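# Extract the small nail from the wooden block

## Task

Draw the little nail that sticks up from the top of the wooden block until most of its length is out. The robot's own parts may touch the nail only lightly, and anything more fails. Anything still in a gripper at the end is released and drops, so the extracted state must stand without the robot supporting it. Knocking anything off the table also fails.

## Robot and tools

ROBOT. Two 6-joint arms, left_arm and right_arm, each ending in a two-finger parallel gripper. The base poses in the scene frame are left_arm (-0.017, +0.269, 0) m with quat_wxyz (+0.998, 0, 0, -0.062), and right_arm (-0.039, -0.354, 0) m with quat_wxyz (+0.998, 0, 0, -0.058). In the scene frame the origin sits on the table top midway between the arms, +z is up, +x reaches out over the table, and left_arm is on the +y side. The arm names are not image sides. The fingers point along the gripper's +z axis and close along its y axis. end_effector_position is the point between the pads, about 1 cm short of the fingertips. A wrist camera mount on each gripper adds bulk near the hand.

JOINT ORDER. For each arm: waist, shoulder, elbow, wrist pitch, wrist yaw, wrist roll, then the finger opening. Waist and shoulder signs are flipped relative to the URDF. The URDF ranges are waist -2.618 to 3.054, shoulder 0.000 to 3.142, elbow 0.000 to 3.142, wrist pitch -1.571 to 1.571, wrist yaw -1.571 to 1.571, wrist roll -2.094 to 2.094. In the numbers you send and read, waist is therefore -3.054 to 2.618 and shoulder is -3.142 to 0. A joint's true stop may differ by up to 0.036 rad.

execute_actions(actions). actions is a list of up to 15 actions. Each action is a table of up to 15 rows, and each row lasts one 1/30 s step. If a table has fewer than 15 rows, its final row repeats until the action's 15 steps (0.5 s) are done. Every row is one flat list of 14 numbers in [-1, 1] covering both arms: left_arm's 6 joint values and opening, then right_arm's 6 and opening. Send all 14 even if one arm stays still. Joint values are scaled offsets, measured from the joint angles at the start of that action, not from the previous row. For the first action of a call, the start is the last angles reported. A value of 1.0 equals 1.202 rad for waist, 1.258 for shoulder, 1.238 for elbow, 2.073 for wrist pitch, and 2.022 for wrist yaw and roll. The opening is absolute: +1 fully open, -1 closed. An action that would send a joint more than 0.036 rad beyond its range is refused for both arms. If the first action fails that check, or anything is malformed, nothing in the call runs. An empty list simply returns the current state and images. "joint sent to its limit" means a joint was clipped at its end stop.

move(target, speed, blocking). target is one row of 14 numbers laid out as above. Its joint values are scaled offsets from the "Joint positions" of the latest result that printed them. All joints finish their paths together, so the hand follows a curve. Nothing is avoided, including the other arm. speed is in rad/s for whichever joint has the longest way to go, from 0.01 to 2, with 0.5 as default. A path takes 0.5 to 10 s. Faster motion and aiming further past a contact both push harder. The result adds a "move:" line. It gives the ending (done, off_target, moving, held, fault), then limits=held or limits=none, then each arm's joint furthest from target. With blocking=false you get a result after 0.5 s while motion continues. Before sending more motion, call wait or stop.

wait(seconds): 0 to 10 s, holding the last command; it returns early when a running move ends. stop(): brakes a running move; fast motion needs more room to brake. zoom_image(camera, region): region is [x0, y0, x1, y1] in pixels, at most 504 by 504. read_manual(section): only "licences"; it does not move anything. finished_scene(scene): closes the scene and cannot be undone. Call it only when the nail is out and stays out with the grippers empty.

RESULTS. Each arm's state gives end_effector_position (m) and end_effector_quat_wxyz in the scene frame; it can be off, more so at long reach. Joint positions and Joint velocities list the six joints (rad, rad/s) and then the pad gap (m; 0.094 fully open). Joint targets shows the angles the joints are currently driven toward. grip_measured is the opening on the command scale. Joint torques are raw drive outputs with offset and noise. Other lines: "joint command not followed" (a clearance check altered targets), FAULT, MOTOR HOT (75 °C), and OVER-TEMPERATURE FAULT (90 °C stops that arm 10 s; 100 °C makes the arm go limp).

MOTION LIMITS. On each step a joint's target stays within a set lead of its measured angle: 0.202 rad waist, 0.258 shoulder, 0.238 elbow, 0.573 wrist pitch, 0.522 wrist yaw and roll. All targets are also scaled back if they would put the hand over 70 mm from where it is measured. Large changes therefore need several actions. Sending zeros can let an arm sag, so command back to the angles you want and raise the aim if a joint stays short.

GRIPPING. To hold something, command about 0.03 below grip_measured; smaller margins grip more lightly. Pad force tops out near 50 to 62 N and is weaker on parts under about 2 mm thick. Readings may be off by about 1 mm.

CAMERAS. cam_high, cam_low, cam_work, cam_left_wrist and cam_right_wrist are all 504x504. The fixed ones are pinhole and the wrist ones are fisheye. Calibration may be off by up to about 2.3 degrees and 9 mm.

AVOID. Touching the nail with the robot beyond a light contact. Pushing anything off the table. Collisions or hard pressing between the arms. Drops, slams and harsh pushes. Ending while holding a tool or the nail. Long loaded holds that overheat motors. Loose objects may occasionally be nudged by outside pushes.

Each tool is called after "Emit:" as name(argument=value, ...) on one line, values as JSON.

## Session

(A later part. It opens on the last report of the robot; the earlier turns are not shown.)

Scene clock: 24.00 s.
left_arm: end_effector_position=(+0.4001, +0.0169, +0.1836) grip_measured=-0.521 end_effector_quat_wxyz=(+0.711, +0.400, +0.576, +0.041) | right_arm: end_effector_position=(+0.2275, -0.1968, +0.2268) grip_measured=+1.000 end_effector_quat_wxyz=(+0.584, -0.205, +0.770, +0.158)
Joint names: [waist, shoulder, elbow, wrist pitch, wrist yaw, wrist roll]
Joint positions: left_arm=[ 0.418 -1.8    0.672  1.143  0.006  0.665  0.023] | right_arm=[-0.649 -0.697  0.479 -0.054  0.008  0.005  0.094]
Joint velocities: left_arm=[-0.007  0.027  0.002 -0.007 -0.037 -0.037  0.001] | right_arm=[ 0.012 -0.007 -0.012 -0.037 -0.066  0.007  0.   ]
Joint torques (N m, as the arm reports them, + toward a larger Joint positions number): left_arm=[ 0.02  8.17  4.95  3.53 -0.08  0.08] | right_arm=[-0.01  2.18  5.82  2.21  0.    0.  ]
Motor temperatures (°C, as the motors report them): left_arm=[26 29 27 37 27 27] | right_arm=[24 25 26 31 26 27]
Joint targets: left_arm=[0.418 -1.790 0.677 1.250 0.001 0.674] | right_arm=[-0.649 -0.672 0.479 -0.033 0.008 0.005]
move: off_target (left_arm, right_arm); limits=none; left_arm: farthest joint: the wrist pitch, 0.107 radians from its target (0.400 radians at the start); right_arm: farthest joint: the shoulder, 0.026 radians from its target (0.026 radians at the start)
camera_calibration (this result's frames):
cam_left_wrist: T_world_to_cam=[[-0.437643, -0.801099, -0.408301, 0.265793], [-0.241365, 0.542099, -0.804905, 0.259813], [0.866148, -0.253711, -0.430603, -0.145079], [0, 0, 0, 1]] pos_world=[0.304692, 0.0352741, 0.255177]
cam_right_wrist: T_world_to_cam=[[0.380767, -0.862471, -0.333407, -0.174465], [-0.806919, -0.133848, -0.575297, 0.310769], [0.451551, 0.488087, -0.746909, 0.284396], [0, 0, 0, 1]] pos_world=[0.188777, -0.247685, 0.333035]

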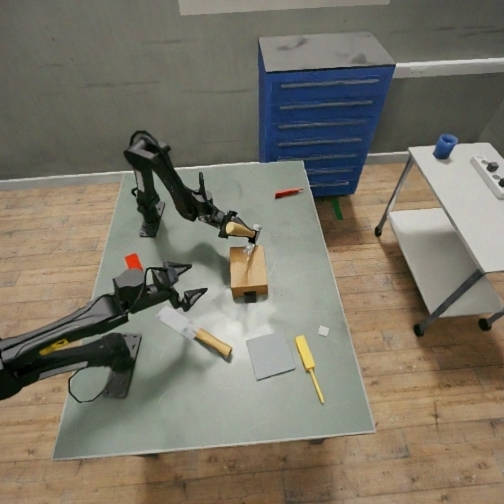

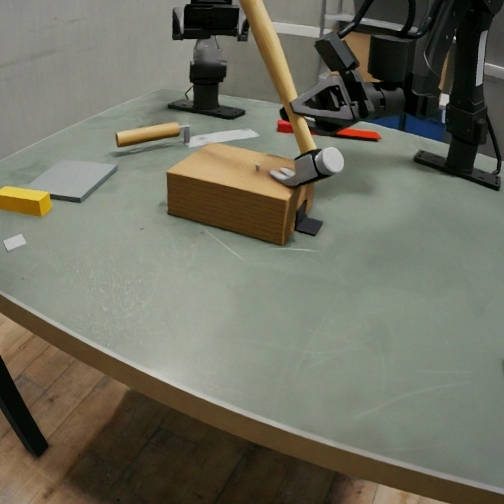

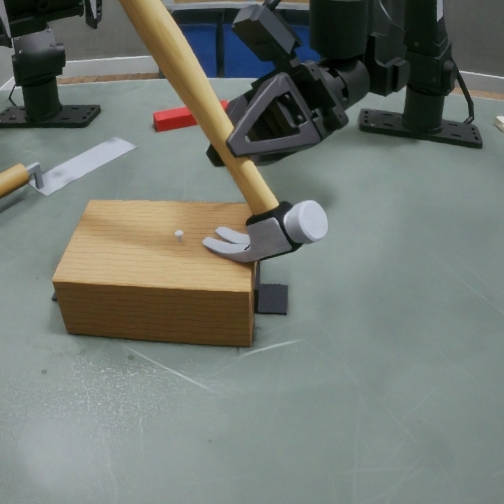

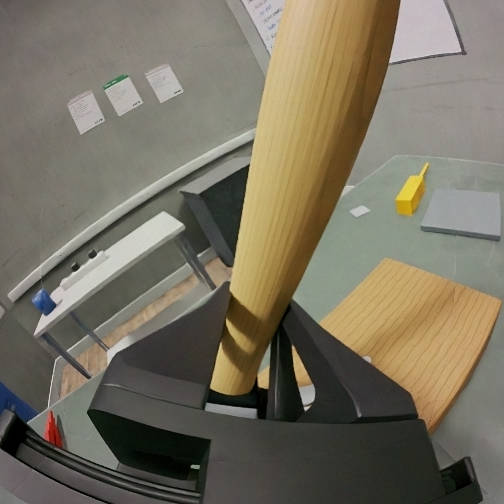

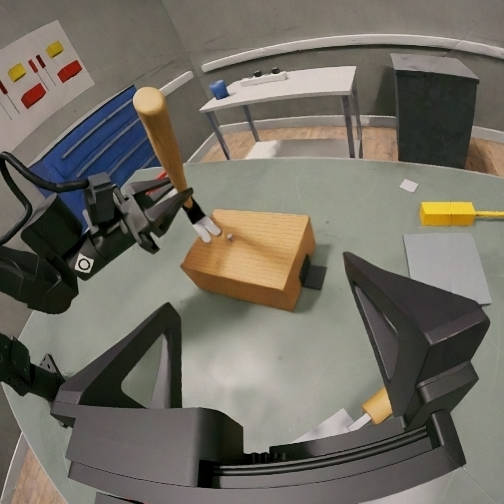

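Emit:
move(target=[-0.035,-0.045,0.11,0.03,-0.003,0.004,-0.7,0,0.02,0,0.01,0,0,1], speed=0.15)

Emit:
zoom_image(camera="cam_work", region=[100,150,350,350])

Emit:
zoom_image(camera="cam_right_wrist", region=[130,160,330,320])

Scene clock: 25.73 s.
left_arm: end_effector_position=(+0.4256, +0.0194, +0.1839) grip_measured=-0.521 end_effector_quat_wxyz=(+0.713, +0.390, +0.581, +0.051) | right_arm: end_effector_position=(+0.2275, -0.1968, +0.2267) grip_measured=+1.000 end_effector_quat_wxyz=(+0.583, -0.206, +0.770, +0.158)
Joint names: [waist, shoulder, elbow, wrist pitch, wrist yaw, wrist roll]
Joint positions: left_arm=[ 0.388 -1.866  0.758  1.129  0.006  0.662  0.023] | right_arm=[-0.649 -0.697  0.479 -0.054  0.008  0.005  0.094]
Joint velocities: left_arm=[-0.002 -0.007 -0.002 -0.066 -0.066 -0.066 -0.001] | right_arm=[ 0.012 -0.022  0.002 -0.022  0.051 -0.022  0.   ]
Joint torques (N m, as the arm reports them, + toward a larger Joint positions number): left_arm=[-1.06  8.79  7.9   3.2  -0.05  0.12] | right_arm=[0.01 2.17 5.82 2.2  0.   0.01]
Motor temperatures (°C, as the motors report them): left_arm=[26 29 27 37 27 27] | right_arm=[24 25 26 31 26 27]
Joint targets: left_arm=[0.376 -1.857 0.808 1.205 0.000 0.673] | right_arm=[-0.649 -0.672 0.479 -0.033 0.008 0.005]
move: off_target (left_arm, right_arm); limits=none; left_arm: farthest joint: the wrist pitch, 0.077 radians from its target (0.062 radians at the start); right_arm: farthest joint: the shoulder, 0.026 radians from its target (0.026 radians at the start)
camera_calibration (this result's frames):
cam_left_wrist: T_world_to_cam=[[-0.411885, -0.816326, -0.404922, 0.267804], [-0.25464, 0.529774, -0.809011, 0.271523], [0.874934, -0.23011, -0.426075, -0.171449], [0, 0, 0, 1]] pos_world=[0.329452, 0.0353174, 0.255055]
cam_right_wrist: T_world_to_cam=[[0.380658, -0.862536, -0.333365, -0.174496], [-0.807108, -0.13396, -0.575006, 0.310652], [0.451306, 0.487942, -0.747152, 0.284427], [0, 0, 0, 1]] pos_world=[0.18879, -0.247678, 0.332966]

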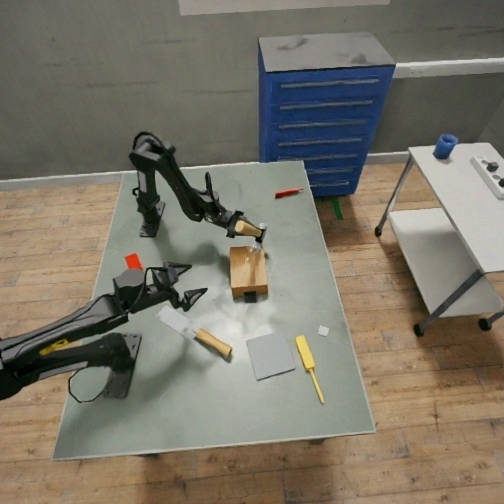

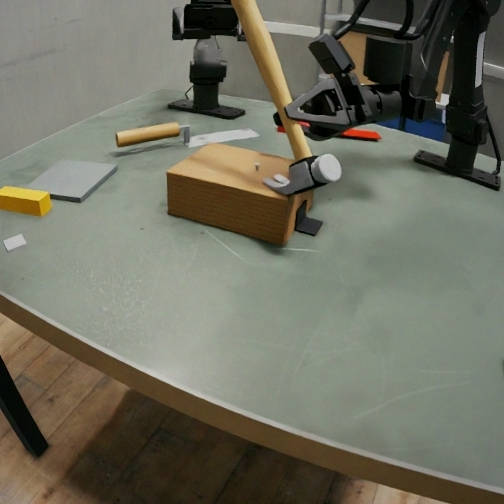

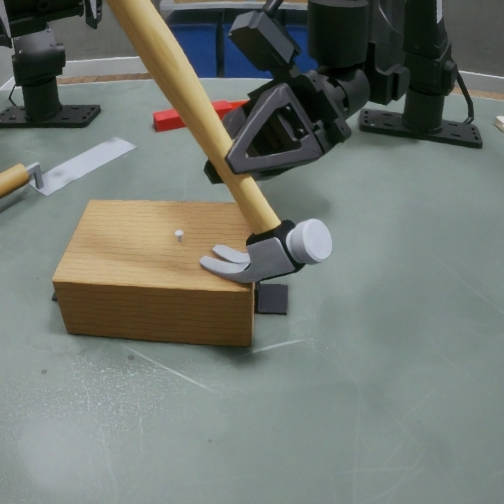

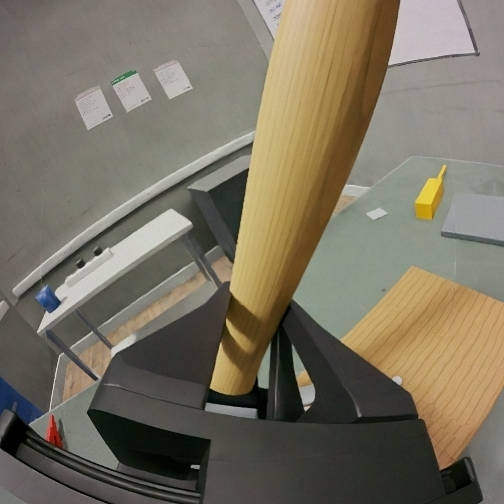

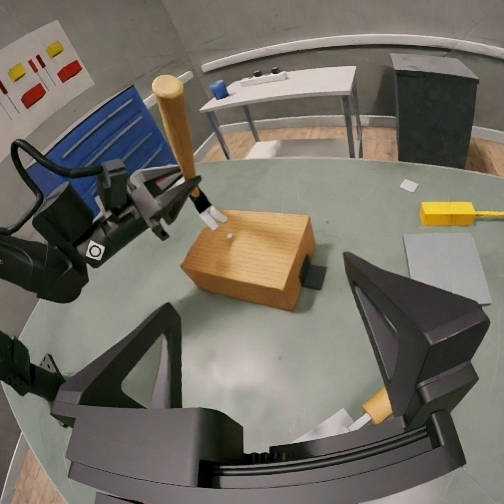

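Region (100, 150, 350, 350) of cam_work's 504x504 image, scaled by 2.016, with more detail than that image has; it fills the top 403 rows of this view, and the rest is white.

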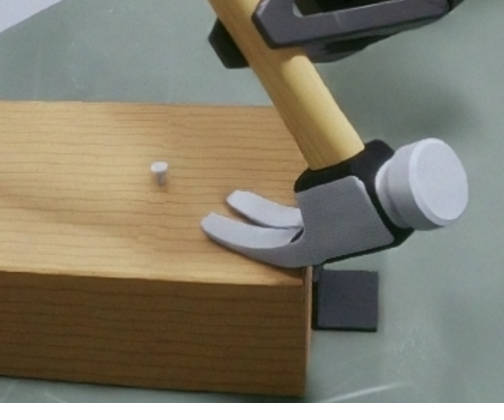

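Region (130, 160, 330, 320) of cam_right_wrist's 504x504 image, scaled by 2.520, with more detail than that image has; it fills the top 403 rows of this view, and the rest is white.

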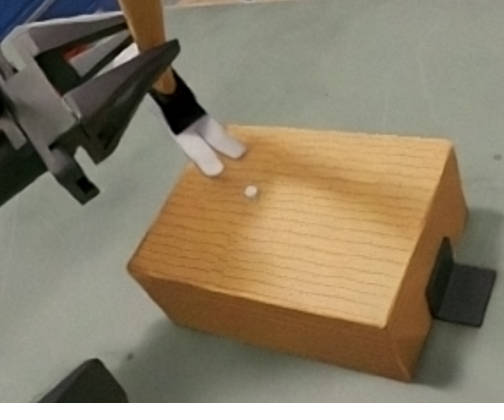

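Emit:
move(target=[0.05,0.007,0.035,0.037,-0.003,0.045,-0.7,0,0.02,0,0.01,0,0,1], speed=0.1)

Emit:
zoom_image(camera="cam_work", region=[100,150,350,350])

Emit:
zoom_image(camera="cam_right_wrist", region=[130,160,330,320])

Scene clock: 27.20 s.
left_arm: end_effector_position=(+0.4145, +0.0006, +0.1834) grip_measured=-0.521 end_effector_quat_wxyz=(+0.711, +0.420, +0.560, +0.063) | right_arm: end_effector_position=(+0.2275, -0.1968, +0.2267) grip_measured=+1.000 end_effector_quat_wxyz=(+0.583, -0.206, +0.770, +0.158)
Joint names: [waist, shoulder, elbow, wrist pitch, wrist yaw, wrist roll]
Joint positions: left_arm=[ 0.435 -1.866  0.758  1.126 -0.005  0.732  0.023] | right_arm=[-0.649 -0.697  0.479 -0.054  0.008  0.005  0.094]
Joint velocities: left_arm=[-0.002  0.007 -0.007  0.007 -0.051  0.007 -0.   ] | right_arm=[ 0.002  0.017  0.012  0.037  0.037 -0.007  0.   ]
Joint torques (N m, as the arm reports them, + toward a larger Joint positions number): left_arm=[1.11 8.67 7.53 3.19 0.02 0.22] | right_arm=[0.   2.17 5.84 2.21 0.   0.  ]
Motor temperatures (°C, as the motors report them): left_arm=[26 29 27 38 27 27] | right_arm=[24 25 26 31 26 27]
Joint targets: left_arm=[0.448 -1.857 0.802 1.205 0.000 0.753] | right_arm=[-0.649 -0.672 0.479 -0.033 0.008 0.005]
move: off_target (left_arm, right_arm); limits=none; left_arm: farthest joint: the wrist pitch, 0.079 radians from its target (0.077 radians at the start); right_arm: farthest joint: the shoulder, 0.026 radians from its target (0.026 radians at the start)
camera_calibration (this result's frames):
cam_left_wrist: T_world_to_cam=[[-0.424165, -0.775161, -0.468198, 0.264335], [-0.208537, 0.586725, -0.782474, 0.254175], [0.881247, -0.234262, -0.410518, -0.171769], [0, 0, 0, 1]] pos_world=[0.316498, 0.0155324, 0.252132]
cam_right_wrist: T_world_to_cam=[[0.380658, -0.862536, -0.333365, -0.174496], [-0.807108, -0.13396, -0.575006, 0.310652], [0.451306, 0.487942, -0.747152, 0.284427], [0, 0, 0, 1]] pos_world=[0.18879, -0.247678, 0.332966]

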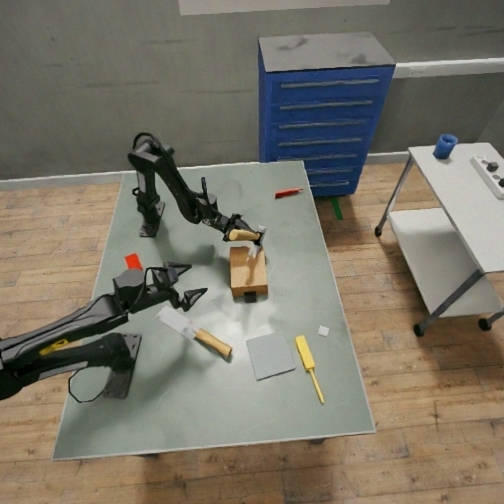

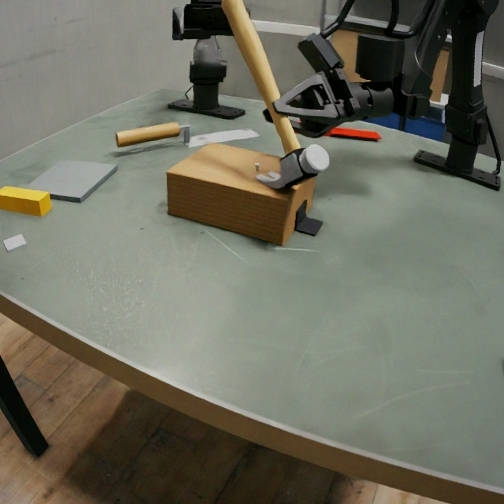

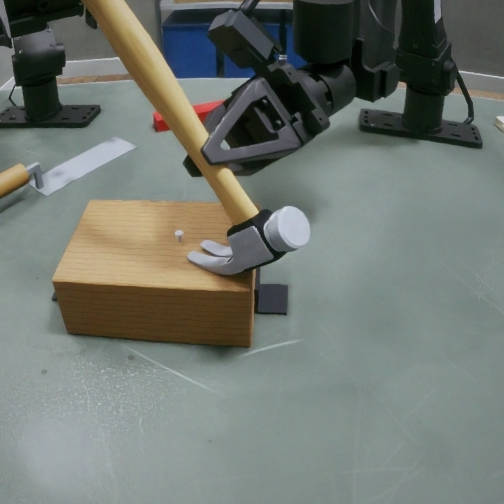

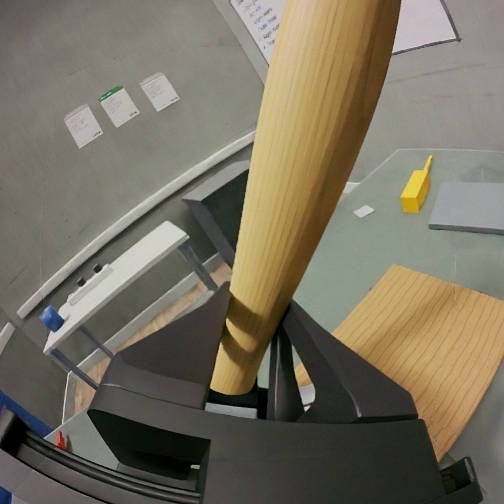

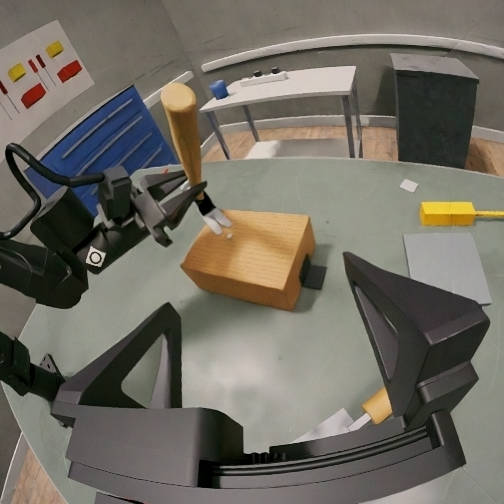

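Region (100, 150, 350, 350) of cam_work's 504x504 image, scaled by 2.016, with more detail than that image has; it fills the top 403 rows of this view, and the rest is white.

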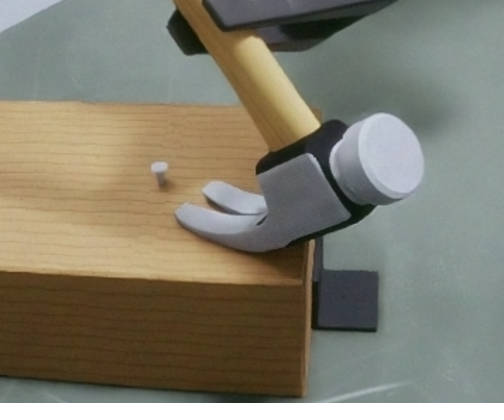

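Region (130, 160, 330, 320) of cam_right_wrist's 504x504 image, scaled by 2.520, with more detail than that image has; it fills the top 403 rows of this view, and the rest is white.

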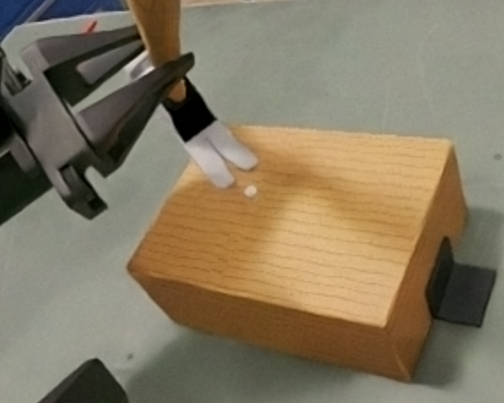

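Emit:
move(target=[0.045,0.007,0.035,0.038,0.004,0.01,-0.7,0,0.02,0,0.01,0,0,1], speed=0.08)

Emit:
zoom_image(camera="cam_work", region=[100,150,350,350])

Emit:
zoom_image(camera="cam_right_wrist", region=[130,160,330,320])

Scene clock: 28.67 s.
left_arm: end_effector_position=(+0.4041, -0.0156, +0.1834) grip_measured=-0.521 end_effector_quat_wxyz=(+0.712, +0.430, +0.553, +0.052) | right_arm: end_effector_position=(+0.2275, -0.1968, +0.2266) grip_measured=+1.000 end_effector_quat_wxyz=(+0.583, -0.206, +0.770, +0.158)
Joint names: [waist, shoulder, elbow, wrist pitch, wrist yaw, wrist roll]
Joint positions: left_arm=[ 0.475 -1.866  0.758  1.126 -0.011  0.735  0.023] | right_arm=[-0.649 -0.697  0.479 -0.055  0.008  0.005  0.094]
Joint velocities: left_arm=[ 0.017 -0.012  0.022 -0.095  0.11  -0.022 -0.   ] | right_arm=[-0.002  0.012 -0.012 -0.051 -0.051 -0.037  0.   ]
Joint torques (N m, as the arm reports them, + toward a larger Joint positions number): left_arm=[1.17 8.8  7.6  3.19 0.09 0.17] | right_arm=[0.   2.16 5.82 2.21 0.   0.  ]
Motor temperatures (°C, as the motors report them): left_arm=[26 29 27 38 27 27] | right_arm=[24 25 26 31 26 27]
Joint targets: left_arm=[0.489 -1.857 0.802 1.205 0.003 0.753] | right_arm=[-0.649 -0.672 0.479 -0.034 0.008 0.005]
move: off_target (left_arm, right_arm); limits=none; left_arm: farthest joint: the wrist pitch, 0.079 radians from its target (0.079 radians at the start); right_arm: farthest joint: the shoulder, 0.026 radians from its target (0.026 radians at the start)
camera_calibration (this result's frames):
cam_left_wrist: T_world_to_cam=[[-0.449531, -0.75934, -0.470452, 0.258254], [-0.18742, 0.59512, -0.781476, 0.252897], [0.873382, -0.263126, -0.409841, -0.163715], [0, 0, 0, 1]] pos_world=[0.306477, 0.00252103, 0.252032]
cam_right_wrist: T_world_to_cam=[[0.380548, -0.8626, -0.333323, -0.174526], [-0.807297, -0.134071, -0.574715, 0.310535], [0.45106, 0.487797, -0.747395, 0.284457], [0, 0, 0, 1]] pos_world=[0.188802, -0.24767, 0.332898]

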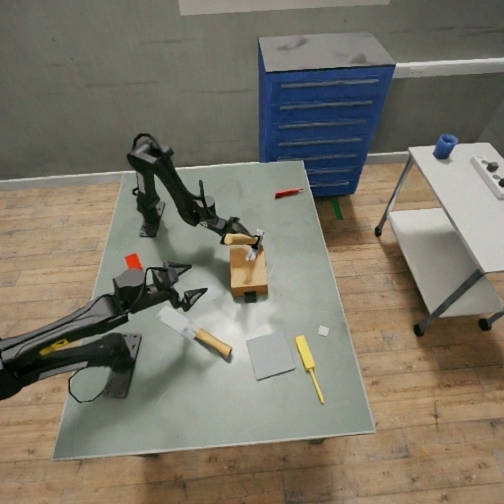

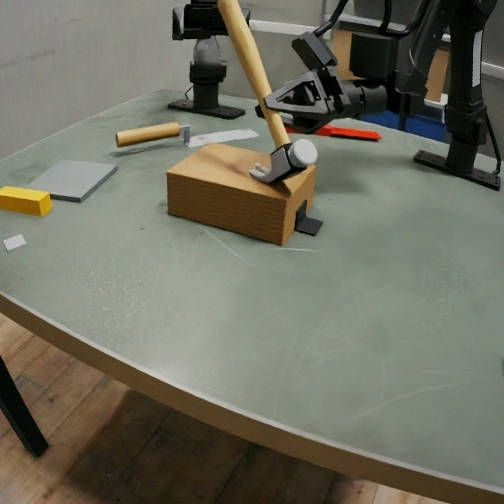

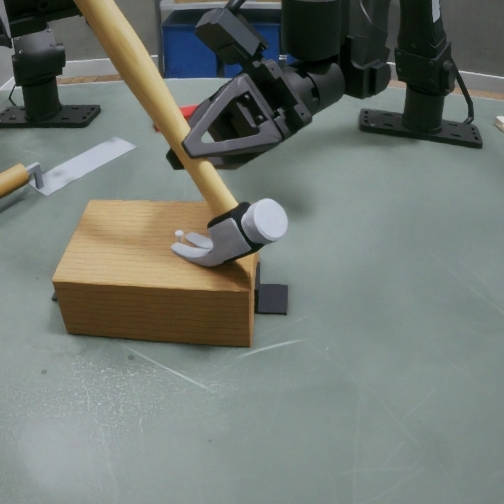

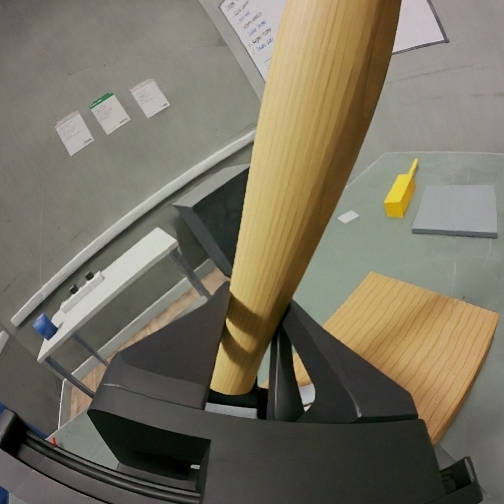

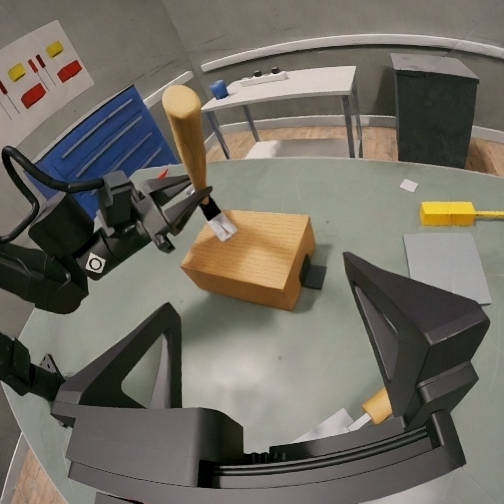

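Region (100, 150, 350, 350) of cam_work's 504x504 image, scaled by 2.016, with more detail than that image has; it fills the top 403 rows of this view, and the rest is white.

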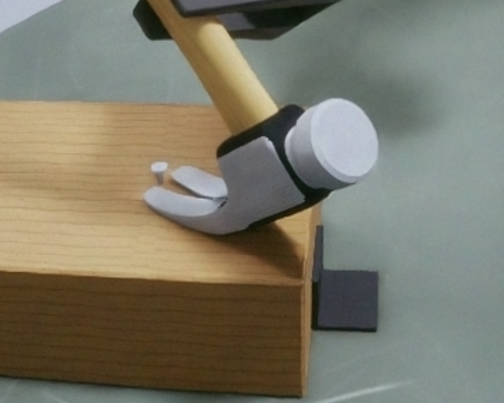

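Region (130, 160, 330, 320) of cam_right_wrist's 504x504 image, scaled by 2.520, with more detail than that image has; it fills the top 403 rows of this view, and the rest is white.

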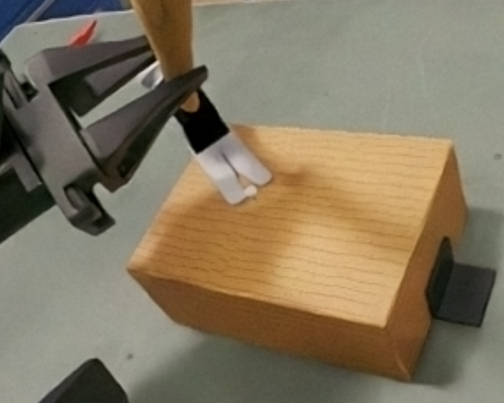

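At the mouth. Continue.

Emit:
move(target=[0.04,0.007,0.035,0.038,0.008,0.008,-0.7,0,0.02,0,0.01,0,0,1], speed=0.08)

Emit:
zoom_image(camera="cam_work", region=[100,150,350,350])

Emit:
zoom_image(camera="cam_right_wrist", region=[130,160,330,320])

Scene clock: 30.20 s.
left_arm: end_effector_position=(+0.3944, -0.0294, +0.1834) grip_measured=-0.521 end_effector_quat_wxyz=(+0.712, +0.439, +0.546, +0.041) | right_arm: end_effector_position=(+0.2275, -0.1968, +0.2265) grip_measured=+1.000 end_effector_quat_wxyz=(+0.583, -0.206, +0.770, +0.158)
Joint names: [waist, shoulder, elbow, wrist pitch, wrist yaw, wrist roll]
Joint positions: left_arm=[ 0.509 -1.866  0.758  1.126 -0.013  0.735  0.023] | right_arm=[-0.649 -0.697  0.479 -0.055  0.008  0.005  0.094]
Joint velocities: left_arm=[ 0.002 -0.002 -0.002 -0.007  0.037  0.081 -0.   ] | right_arm=[ 0.017 -0.002  0.002 -0.007 -0.022 -0.007  0.   ]
Joint torques (N m, as the arm reports them, + toward a larger Joint positions number): left_arm=[1.24 8.7  7.6  3.2  0.16 0.16] | right_arm=[0.   2.19 5.82 2.21 0.   0.  ]
Motor temperatures (°C, as the motors report them): left_arm=[26 29 27 39 27 27] | right_arm=[24 25 26 32 26 27]
Joint targets: left_arm=[0.523 -1.857 0.802 1.205 0.005 0.751] | right_arm=[-0.649 -0.672 0.479 -0.034 0.008 0.005]
move: off_target (left_arm, right_arm); limits=none; left_arm: farthest joint: the wrist pitch, 0.079 radians from its target (0.079 radians at the start); right_arm: farthest joint: the shoulder, 0.026 radians from its target (0.026 radians at the start)
camera_calibration (this result's frames):
cam_left_wrist: T_world_to_cam=[[-0.473638, -0.744561, -0.470421, 0.253299], [-0.168273, 0.600797, -0.78149, 0.25195], [0.864495, -0.290984, -0.40985, -0.156202], [0, 0, 0, 1]] pos_world=[0.297404, -0.00822708, 0.252034]
cam_right_wrist: T_world_to_cam=[[0.380439, -0.862665, -0.33328, -0.174557], [-0.807485, -0.134182, -0.574424, 0.310418], [0.450815, 0.487652, -0.747637, 0.284488], [0, 0, 0, 1]] pos_world=[0.188815, -0.247662, 0.332829]

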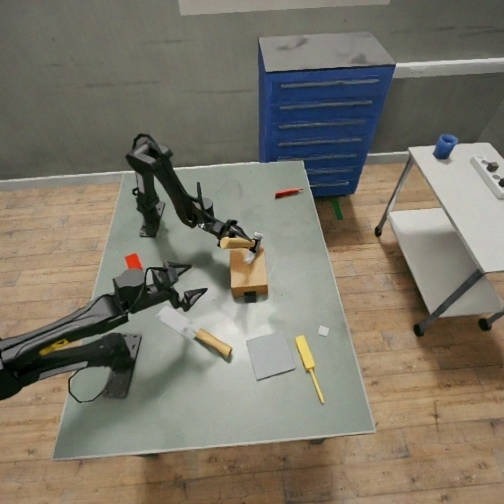

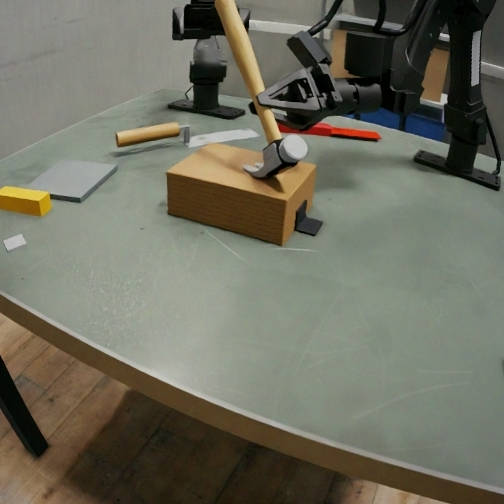

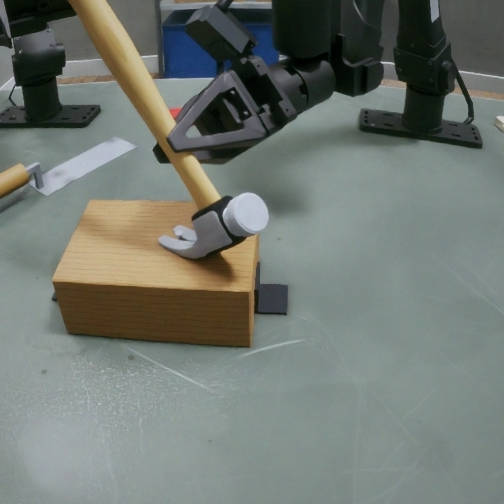

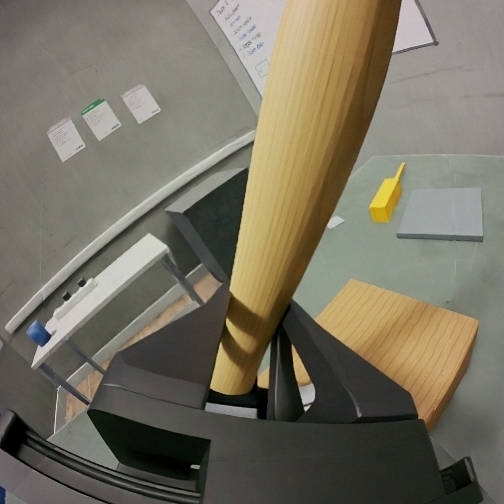

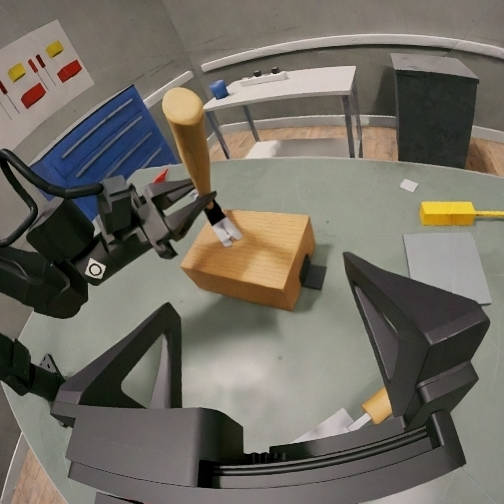

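Region (100, 150, 350, 350) of cam_work's 504x504 image, scaled by 2.016, with more detail than that image has; it fills the top 403 rows of this view, and the rest is white.

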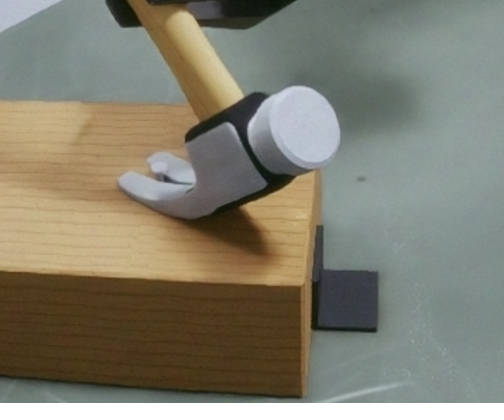

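Region (130, 160, 330, 320) of cam_right_wrist's 504x504 image, scaled by 2.520, with more detail than that image has; it fills the top 403 rows of this view, and the rest is white.

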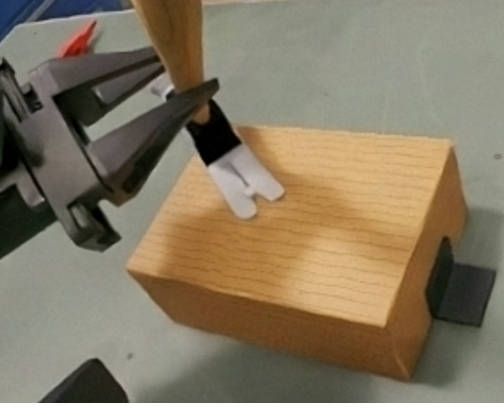

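Emit:
move(target=[-0.035,0.007,0.035,0.038,0.008,-0.13,-0.7,0,0.02,0,0.01,0,0,1], speed=0.15)

Emit:
zoom_image(camera="cam_work", region=[100,150,350,350])

Emit:
zoom_image(camera="cam_right_wrist", region=[130,160,330,320])

Scene clock: 32.43 s.
left_arm: end_effector_position=(+0.4057, -0.0130, +0.1837) grip_measured=-0.521 end_effector_quat_wxyz=(+0.714, +0.362, +0.599, -0.025) | right_arm: end_effector_position=(+0.2275, -0.1968, +0.2265) grip_measured=+1.000 end_effector_quat_wxyz=(+0.583, -0.206, +0.770, +0.158)
Joint names: [waist, shoulder, elbow, wrist pitch, wrist yaw, wrist roll]
Joint positions: left_arm=[ 0.472 -1.866  0.758  1.127 -0.019  0.508  0.022] | right_arm=[-0.649 -0.697  0.479 -0.055  0.008  0.005  0.094]
Joint velocities: left_arm=[ 0.007  0.022 -0.002  0.037 -0.007 -0.037 -0.   ] | right_arm=[ 0.012 -0.002 -0.007  0.022 -0.037 -0.037  0.   ]
Joint torques (N m, as the arm reports them, + toward a larger Joint positions number): left_arm=[-0.41  8.7   7.55  3.17  0.18 -0.37] | right_arm=[-0.01  2.19  5.83  2.22  0.    0.01]
Motor temperatures (°C, as the motors report them): left_arm=[26 29 27 39 27 27] | right_arm=[24 25 26 32 26 27]
Joint targets: left_arm=[0.467 -1.857 0.802 1.205 0.003 0.472] | right_arm=[-0.649 -0.672 0.479 -0.034 0.008 0.005]
move: off_target (left_arm, right_arm); limits=none; left_arm: farthest joint: the wrist pitch, 0.077 radians from its target (0.079 radians at the start); right_arm: farthest joint: the shoulder, 0.026 radians from its target (0.026 radians at the start)
camera_calibration (this result's frames):
cam_left_wrist: T_world_to_cam=[[-0.489944, -0.83199, -0.260282, 0.237915], [-0.292192, 0.438029, -0.85015, 0.305003], [0.821327, -0.340474, -0.457711, -0.135495], [0, 0, 0, 1]] pos_world=[0.31697, 0.0182106, 0.259206]
cam_right_wrist: T_world_to_cam=[[0.380439, -0.862665, -0.33328, -0.174557], [-0.807485, -0.134182, -0.574424, 0.310418], [0.450815, 0.487652, -0.747637, 0.284488], [0, 0, 0, 1]] pos_world=[0.188815, -0.247662, 0.332829]

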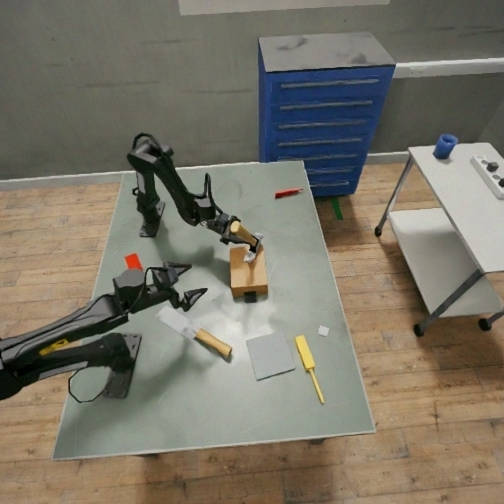

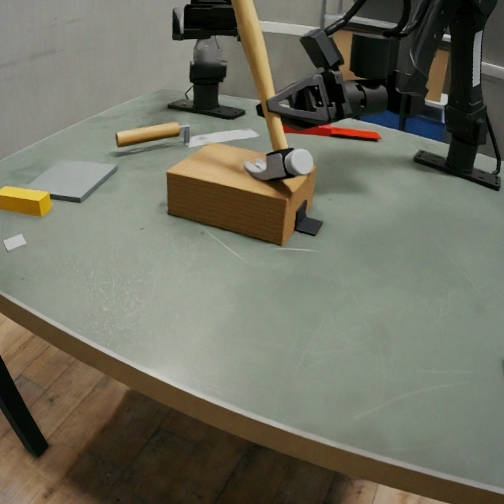

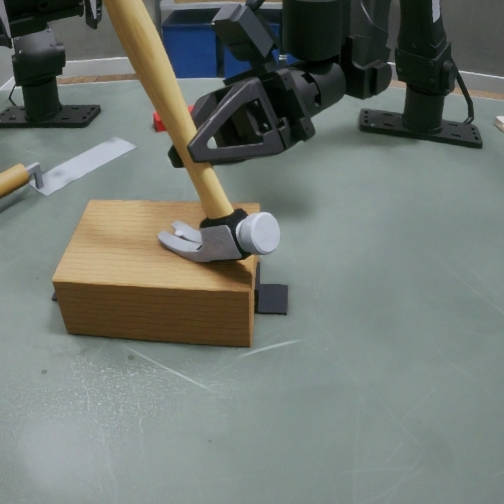

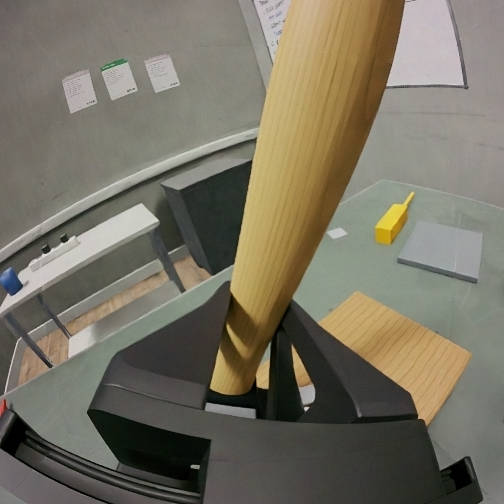

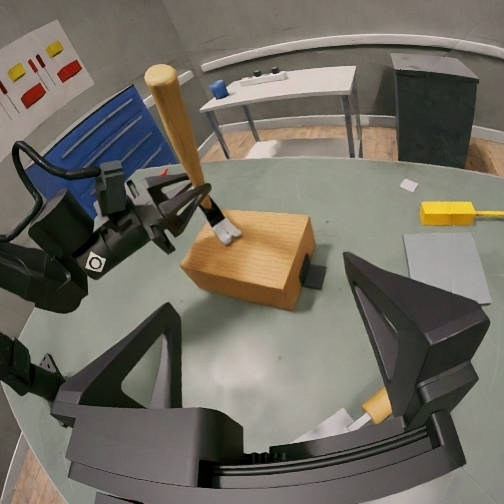

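Region (100, 150, 350, 350) of cam_work's 504x504 image, scaled by 2.016, with more detail than that image has; it fills the top 403 rows of this view, and the rest is white.

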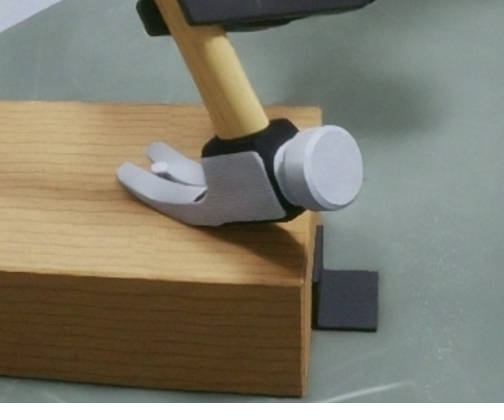

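Region (130, 160, 330, 320) of cam_right_wrist's 504x504 image, scaled by 2.520, with more detail than that image has; it fills the top 403 rows of this view, and the rest is white.

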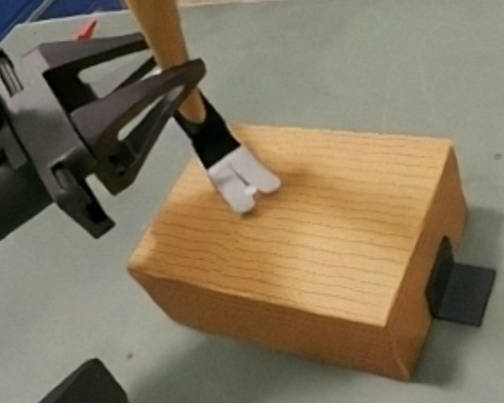

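Emit:
move(target=[0,0.007,0.035,0.038,0.01,-0.018,-0.7,0.30,-0.41,0.18,0.305,-0.408,0,1], speed=0.5)

Scene clock: 35.37 s.
left_arm: end_effector_position=(+0.4058, -0.0130, +0.1837) grip_measured=-0.521 end_effector_quat_wxyz=(+0.714, +0.362, +0.600, -0.025) | right_arm: end_effector_position=(+0.2916, -0.1611, +0.2947) grip_measured=+1.000 end_effector_quat_wxyz=(+0.628, -0.336, +0.617, +0.335)
Joint names: [waist, shoulder, elbow, wrist pitch, wrist yaw, wrist roll]
Joint positions: left_arm=[ 0.472 -1.866  0.758  1.127 -0.019  0.508  0.022] | right_arm=[-0.296 -1.204  0.665  0.558 -0.808  0.005  0.094]
Joint velocities: left_arm=[ 0.002  0.012 -0.012  0.037 -0.081  0.007 -0.001] | right_arm=[ 0.012  0.007 -0.007  0.022 -0.007  0.022  0.   ]
Joint torques (N m, as the arm reports them, + toward a larger Joint positions number): left_arm=[-0.01  8.7   7.45  3.21  0.16 -0.4 ] | right_arm=[ 0.74  2.75  8.05  2.   -0.08  0.  ]
Motor temperatures (°C, as the motors report them): left_arm=[26 30 27 40 27 27] | right_arm=[24 25 26 32 26 27]
Joint targets: left_arm=[0.472 -1.857 0.802 1.206 0.002 0.472] | right_arm=[-0.288 -1.213 0.702 0.577 -0.817 0.005]
move: off_target (left_arm, right_arm); limits=none; left_arm: farthest joint: the wrist pitch, 0.078 radians from its target (0.078 radians at the start); right_arm: farthest joint: the elbow, 0.037 radians from its target (0.223 radians at the start)
camera_calibration (this result's frames):
cam_left_wrist: T_world_to_cam=[[-0.489628, -0.832179, -0.260275, 0.237849], [-0.292362, 0.437912, -0.850151, 0.305057], [0.821455, -0.340163, -0.457712, -0.135553], [0, 0, 0, 1]] pos_world=[0.316996, 0.0182342, 0.259206]
cam_right_wrist: T_world_to_cam=[[0.783909, -0.521033, -0.337657, -0.206713], [-0.547817, -0.32449, -0.771105, 0.357713], [0.292205, 0.78945, -0.539801, 0.322721], [0, 0, 0, 1]] pos_world=[0.263704, -0.246402, 0.380241]

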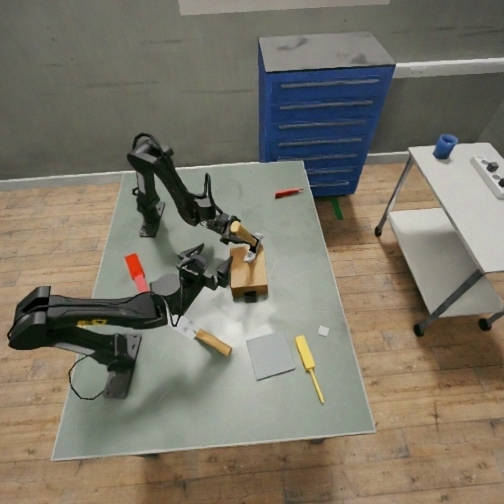

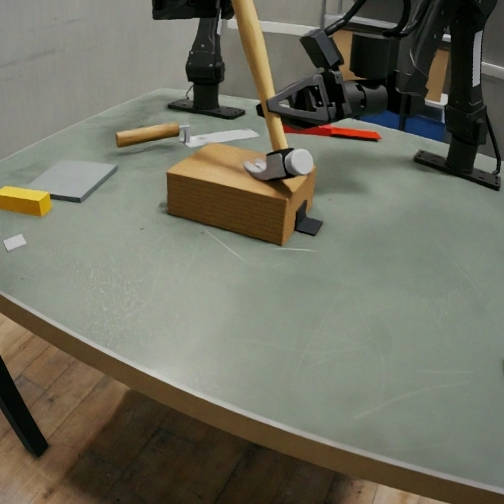

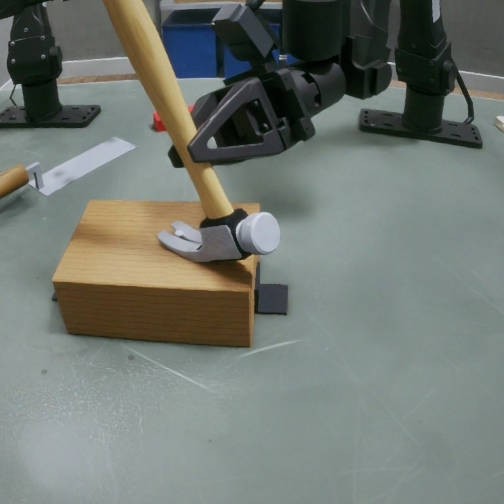

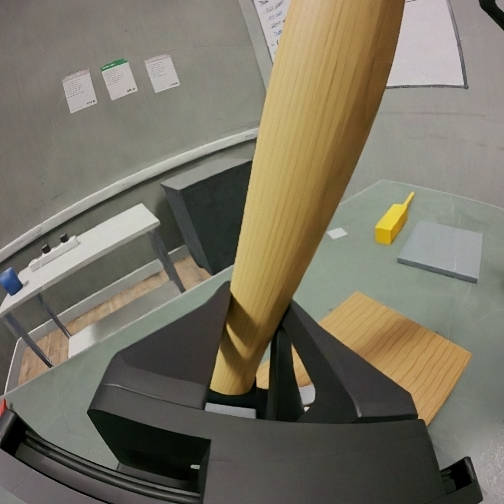

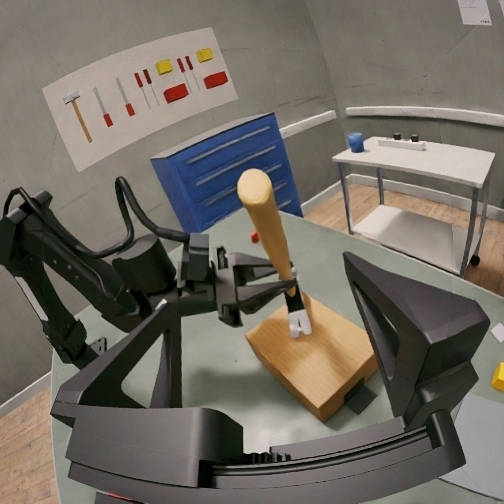

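Emit:
move(target=[0,0.007,0.035,0.038,0.01,-0.018,-0.7,-0.2,-0.272,0.24,0.04,0.117,0,1], speed=0.3)

Scene clock: 37.50 s.
left_arm: end_effector_position=(+0.4058, -0.0130, +0.1837) grip_measured=-0.521 end_effector_quat_wxyz=(+0.714, +0.361, +0.600, -0.025) | right_arm: end_effector_position=(+0.3478, -0.0754, +0.2918) grip_measured=+1.000 end_effector_quat_wxyz=(+0.623, -0.336, +0.620, +0.339)
Joint names: [waist, shoulder, elbow, wrist pitch, wrist yaw, wrist roll]
Joint positions: left_arm=[ 0.472 -1.866  0.758  1.127 -0.019  0.508  0.022] | right_arm=[-0.53  -1.54   0.926  0.621 -0.581  0.005  0.094]
Joint velocities: left_arm=[-0.002  0.002 -0.002 -0.051 -0.081 -0.037  0.   ] | right_arm=[ 0.002  0.012  0.012 -0.007 -0.037  0.022  0.   ]
Joint torques (N m, as the arm reports them, + toward a larger Joint positions number): left_arm=[-0.01  8.78  7.46  3.19  0.16 -0.36] | right_arm=[-0.59  5.58  8.01  2.06  0.1   0.  ]
Motor temperatures (°C, as the motors report them): left_arm=[26 30 27 40 27 27] | right_arm=[24 25 26 32 26 27]
Joint targets: left_arm=[0.472 -1.857 0.802 1.206 0.001 0.472] | right_arm=[-0.537 -1.546 0.962 0.641 -0.572 0.005]
move: off_target (left_arm, right_arm); limits=none; left_arm: farthest joint: the wrist pitch, 0.078 radians from its target (0.078 radians at the start); right_arm: farthest joint: the elbow, 0.036 radians from its target (0.297 radians at the start)
camera_calibration (this result's frames):
cam_left_wrist: T_world_to_cam=[[-0.489688, -0.832258, -0.259907, 0.237805], [-0.292536, 0.437643, -0.85023, 0.305138], [0.821357, -0.340316, -0.457774, -0.135504], [0, 0, 0, 1]] pos_world=[0.317012, 0.018259, 0.259215]
cam_right_wrist: T_world_to_cam=[[0.782883, -0.516215, -0.347298, -0.20358], [-0.555546, -0.328691, -0.763761, 0.414318], [0.280111, 0.790875, -0.544108, 0.242721], [0, 0, 0, 1]] pos_world=[0.321563, -0.16087, 0.377803]

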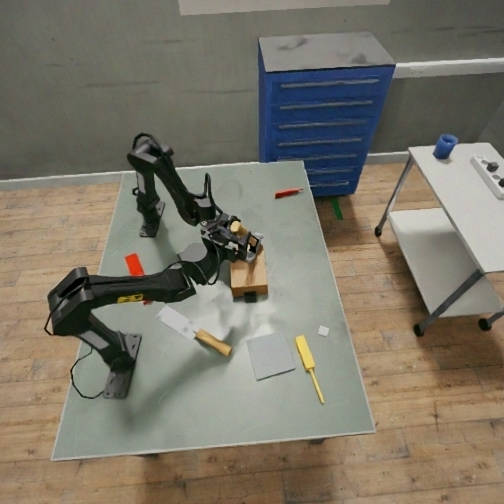

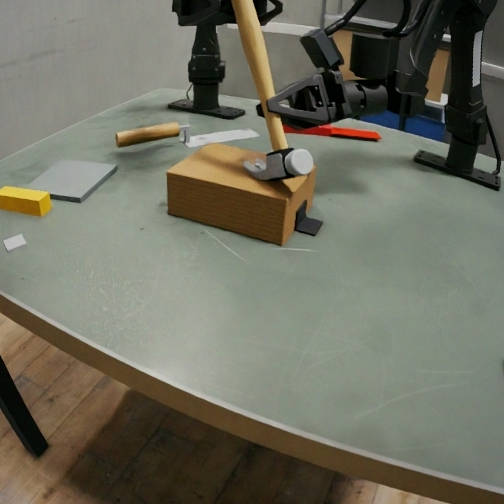

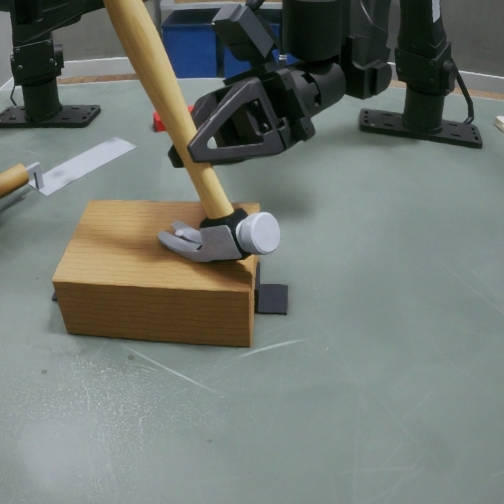

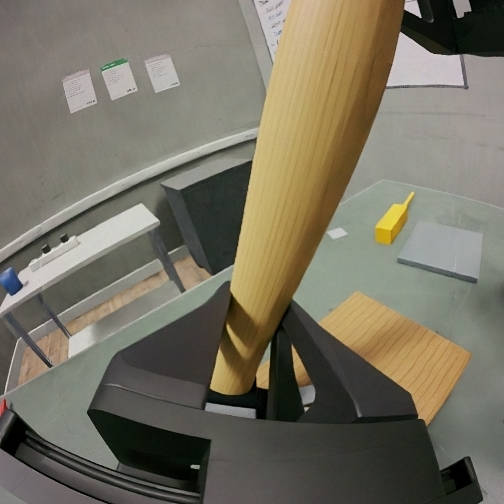

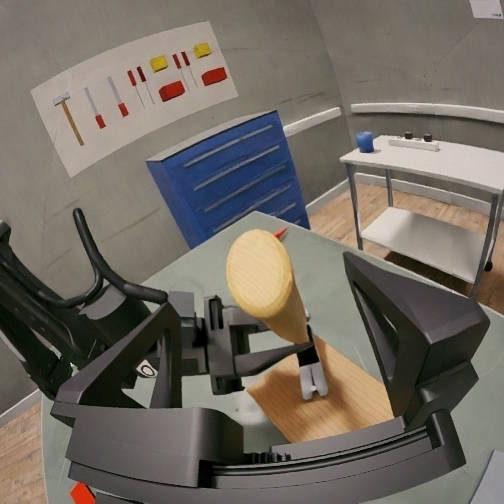

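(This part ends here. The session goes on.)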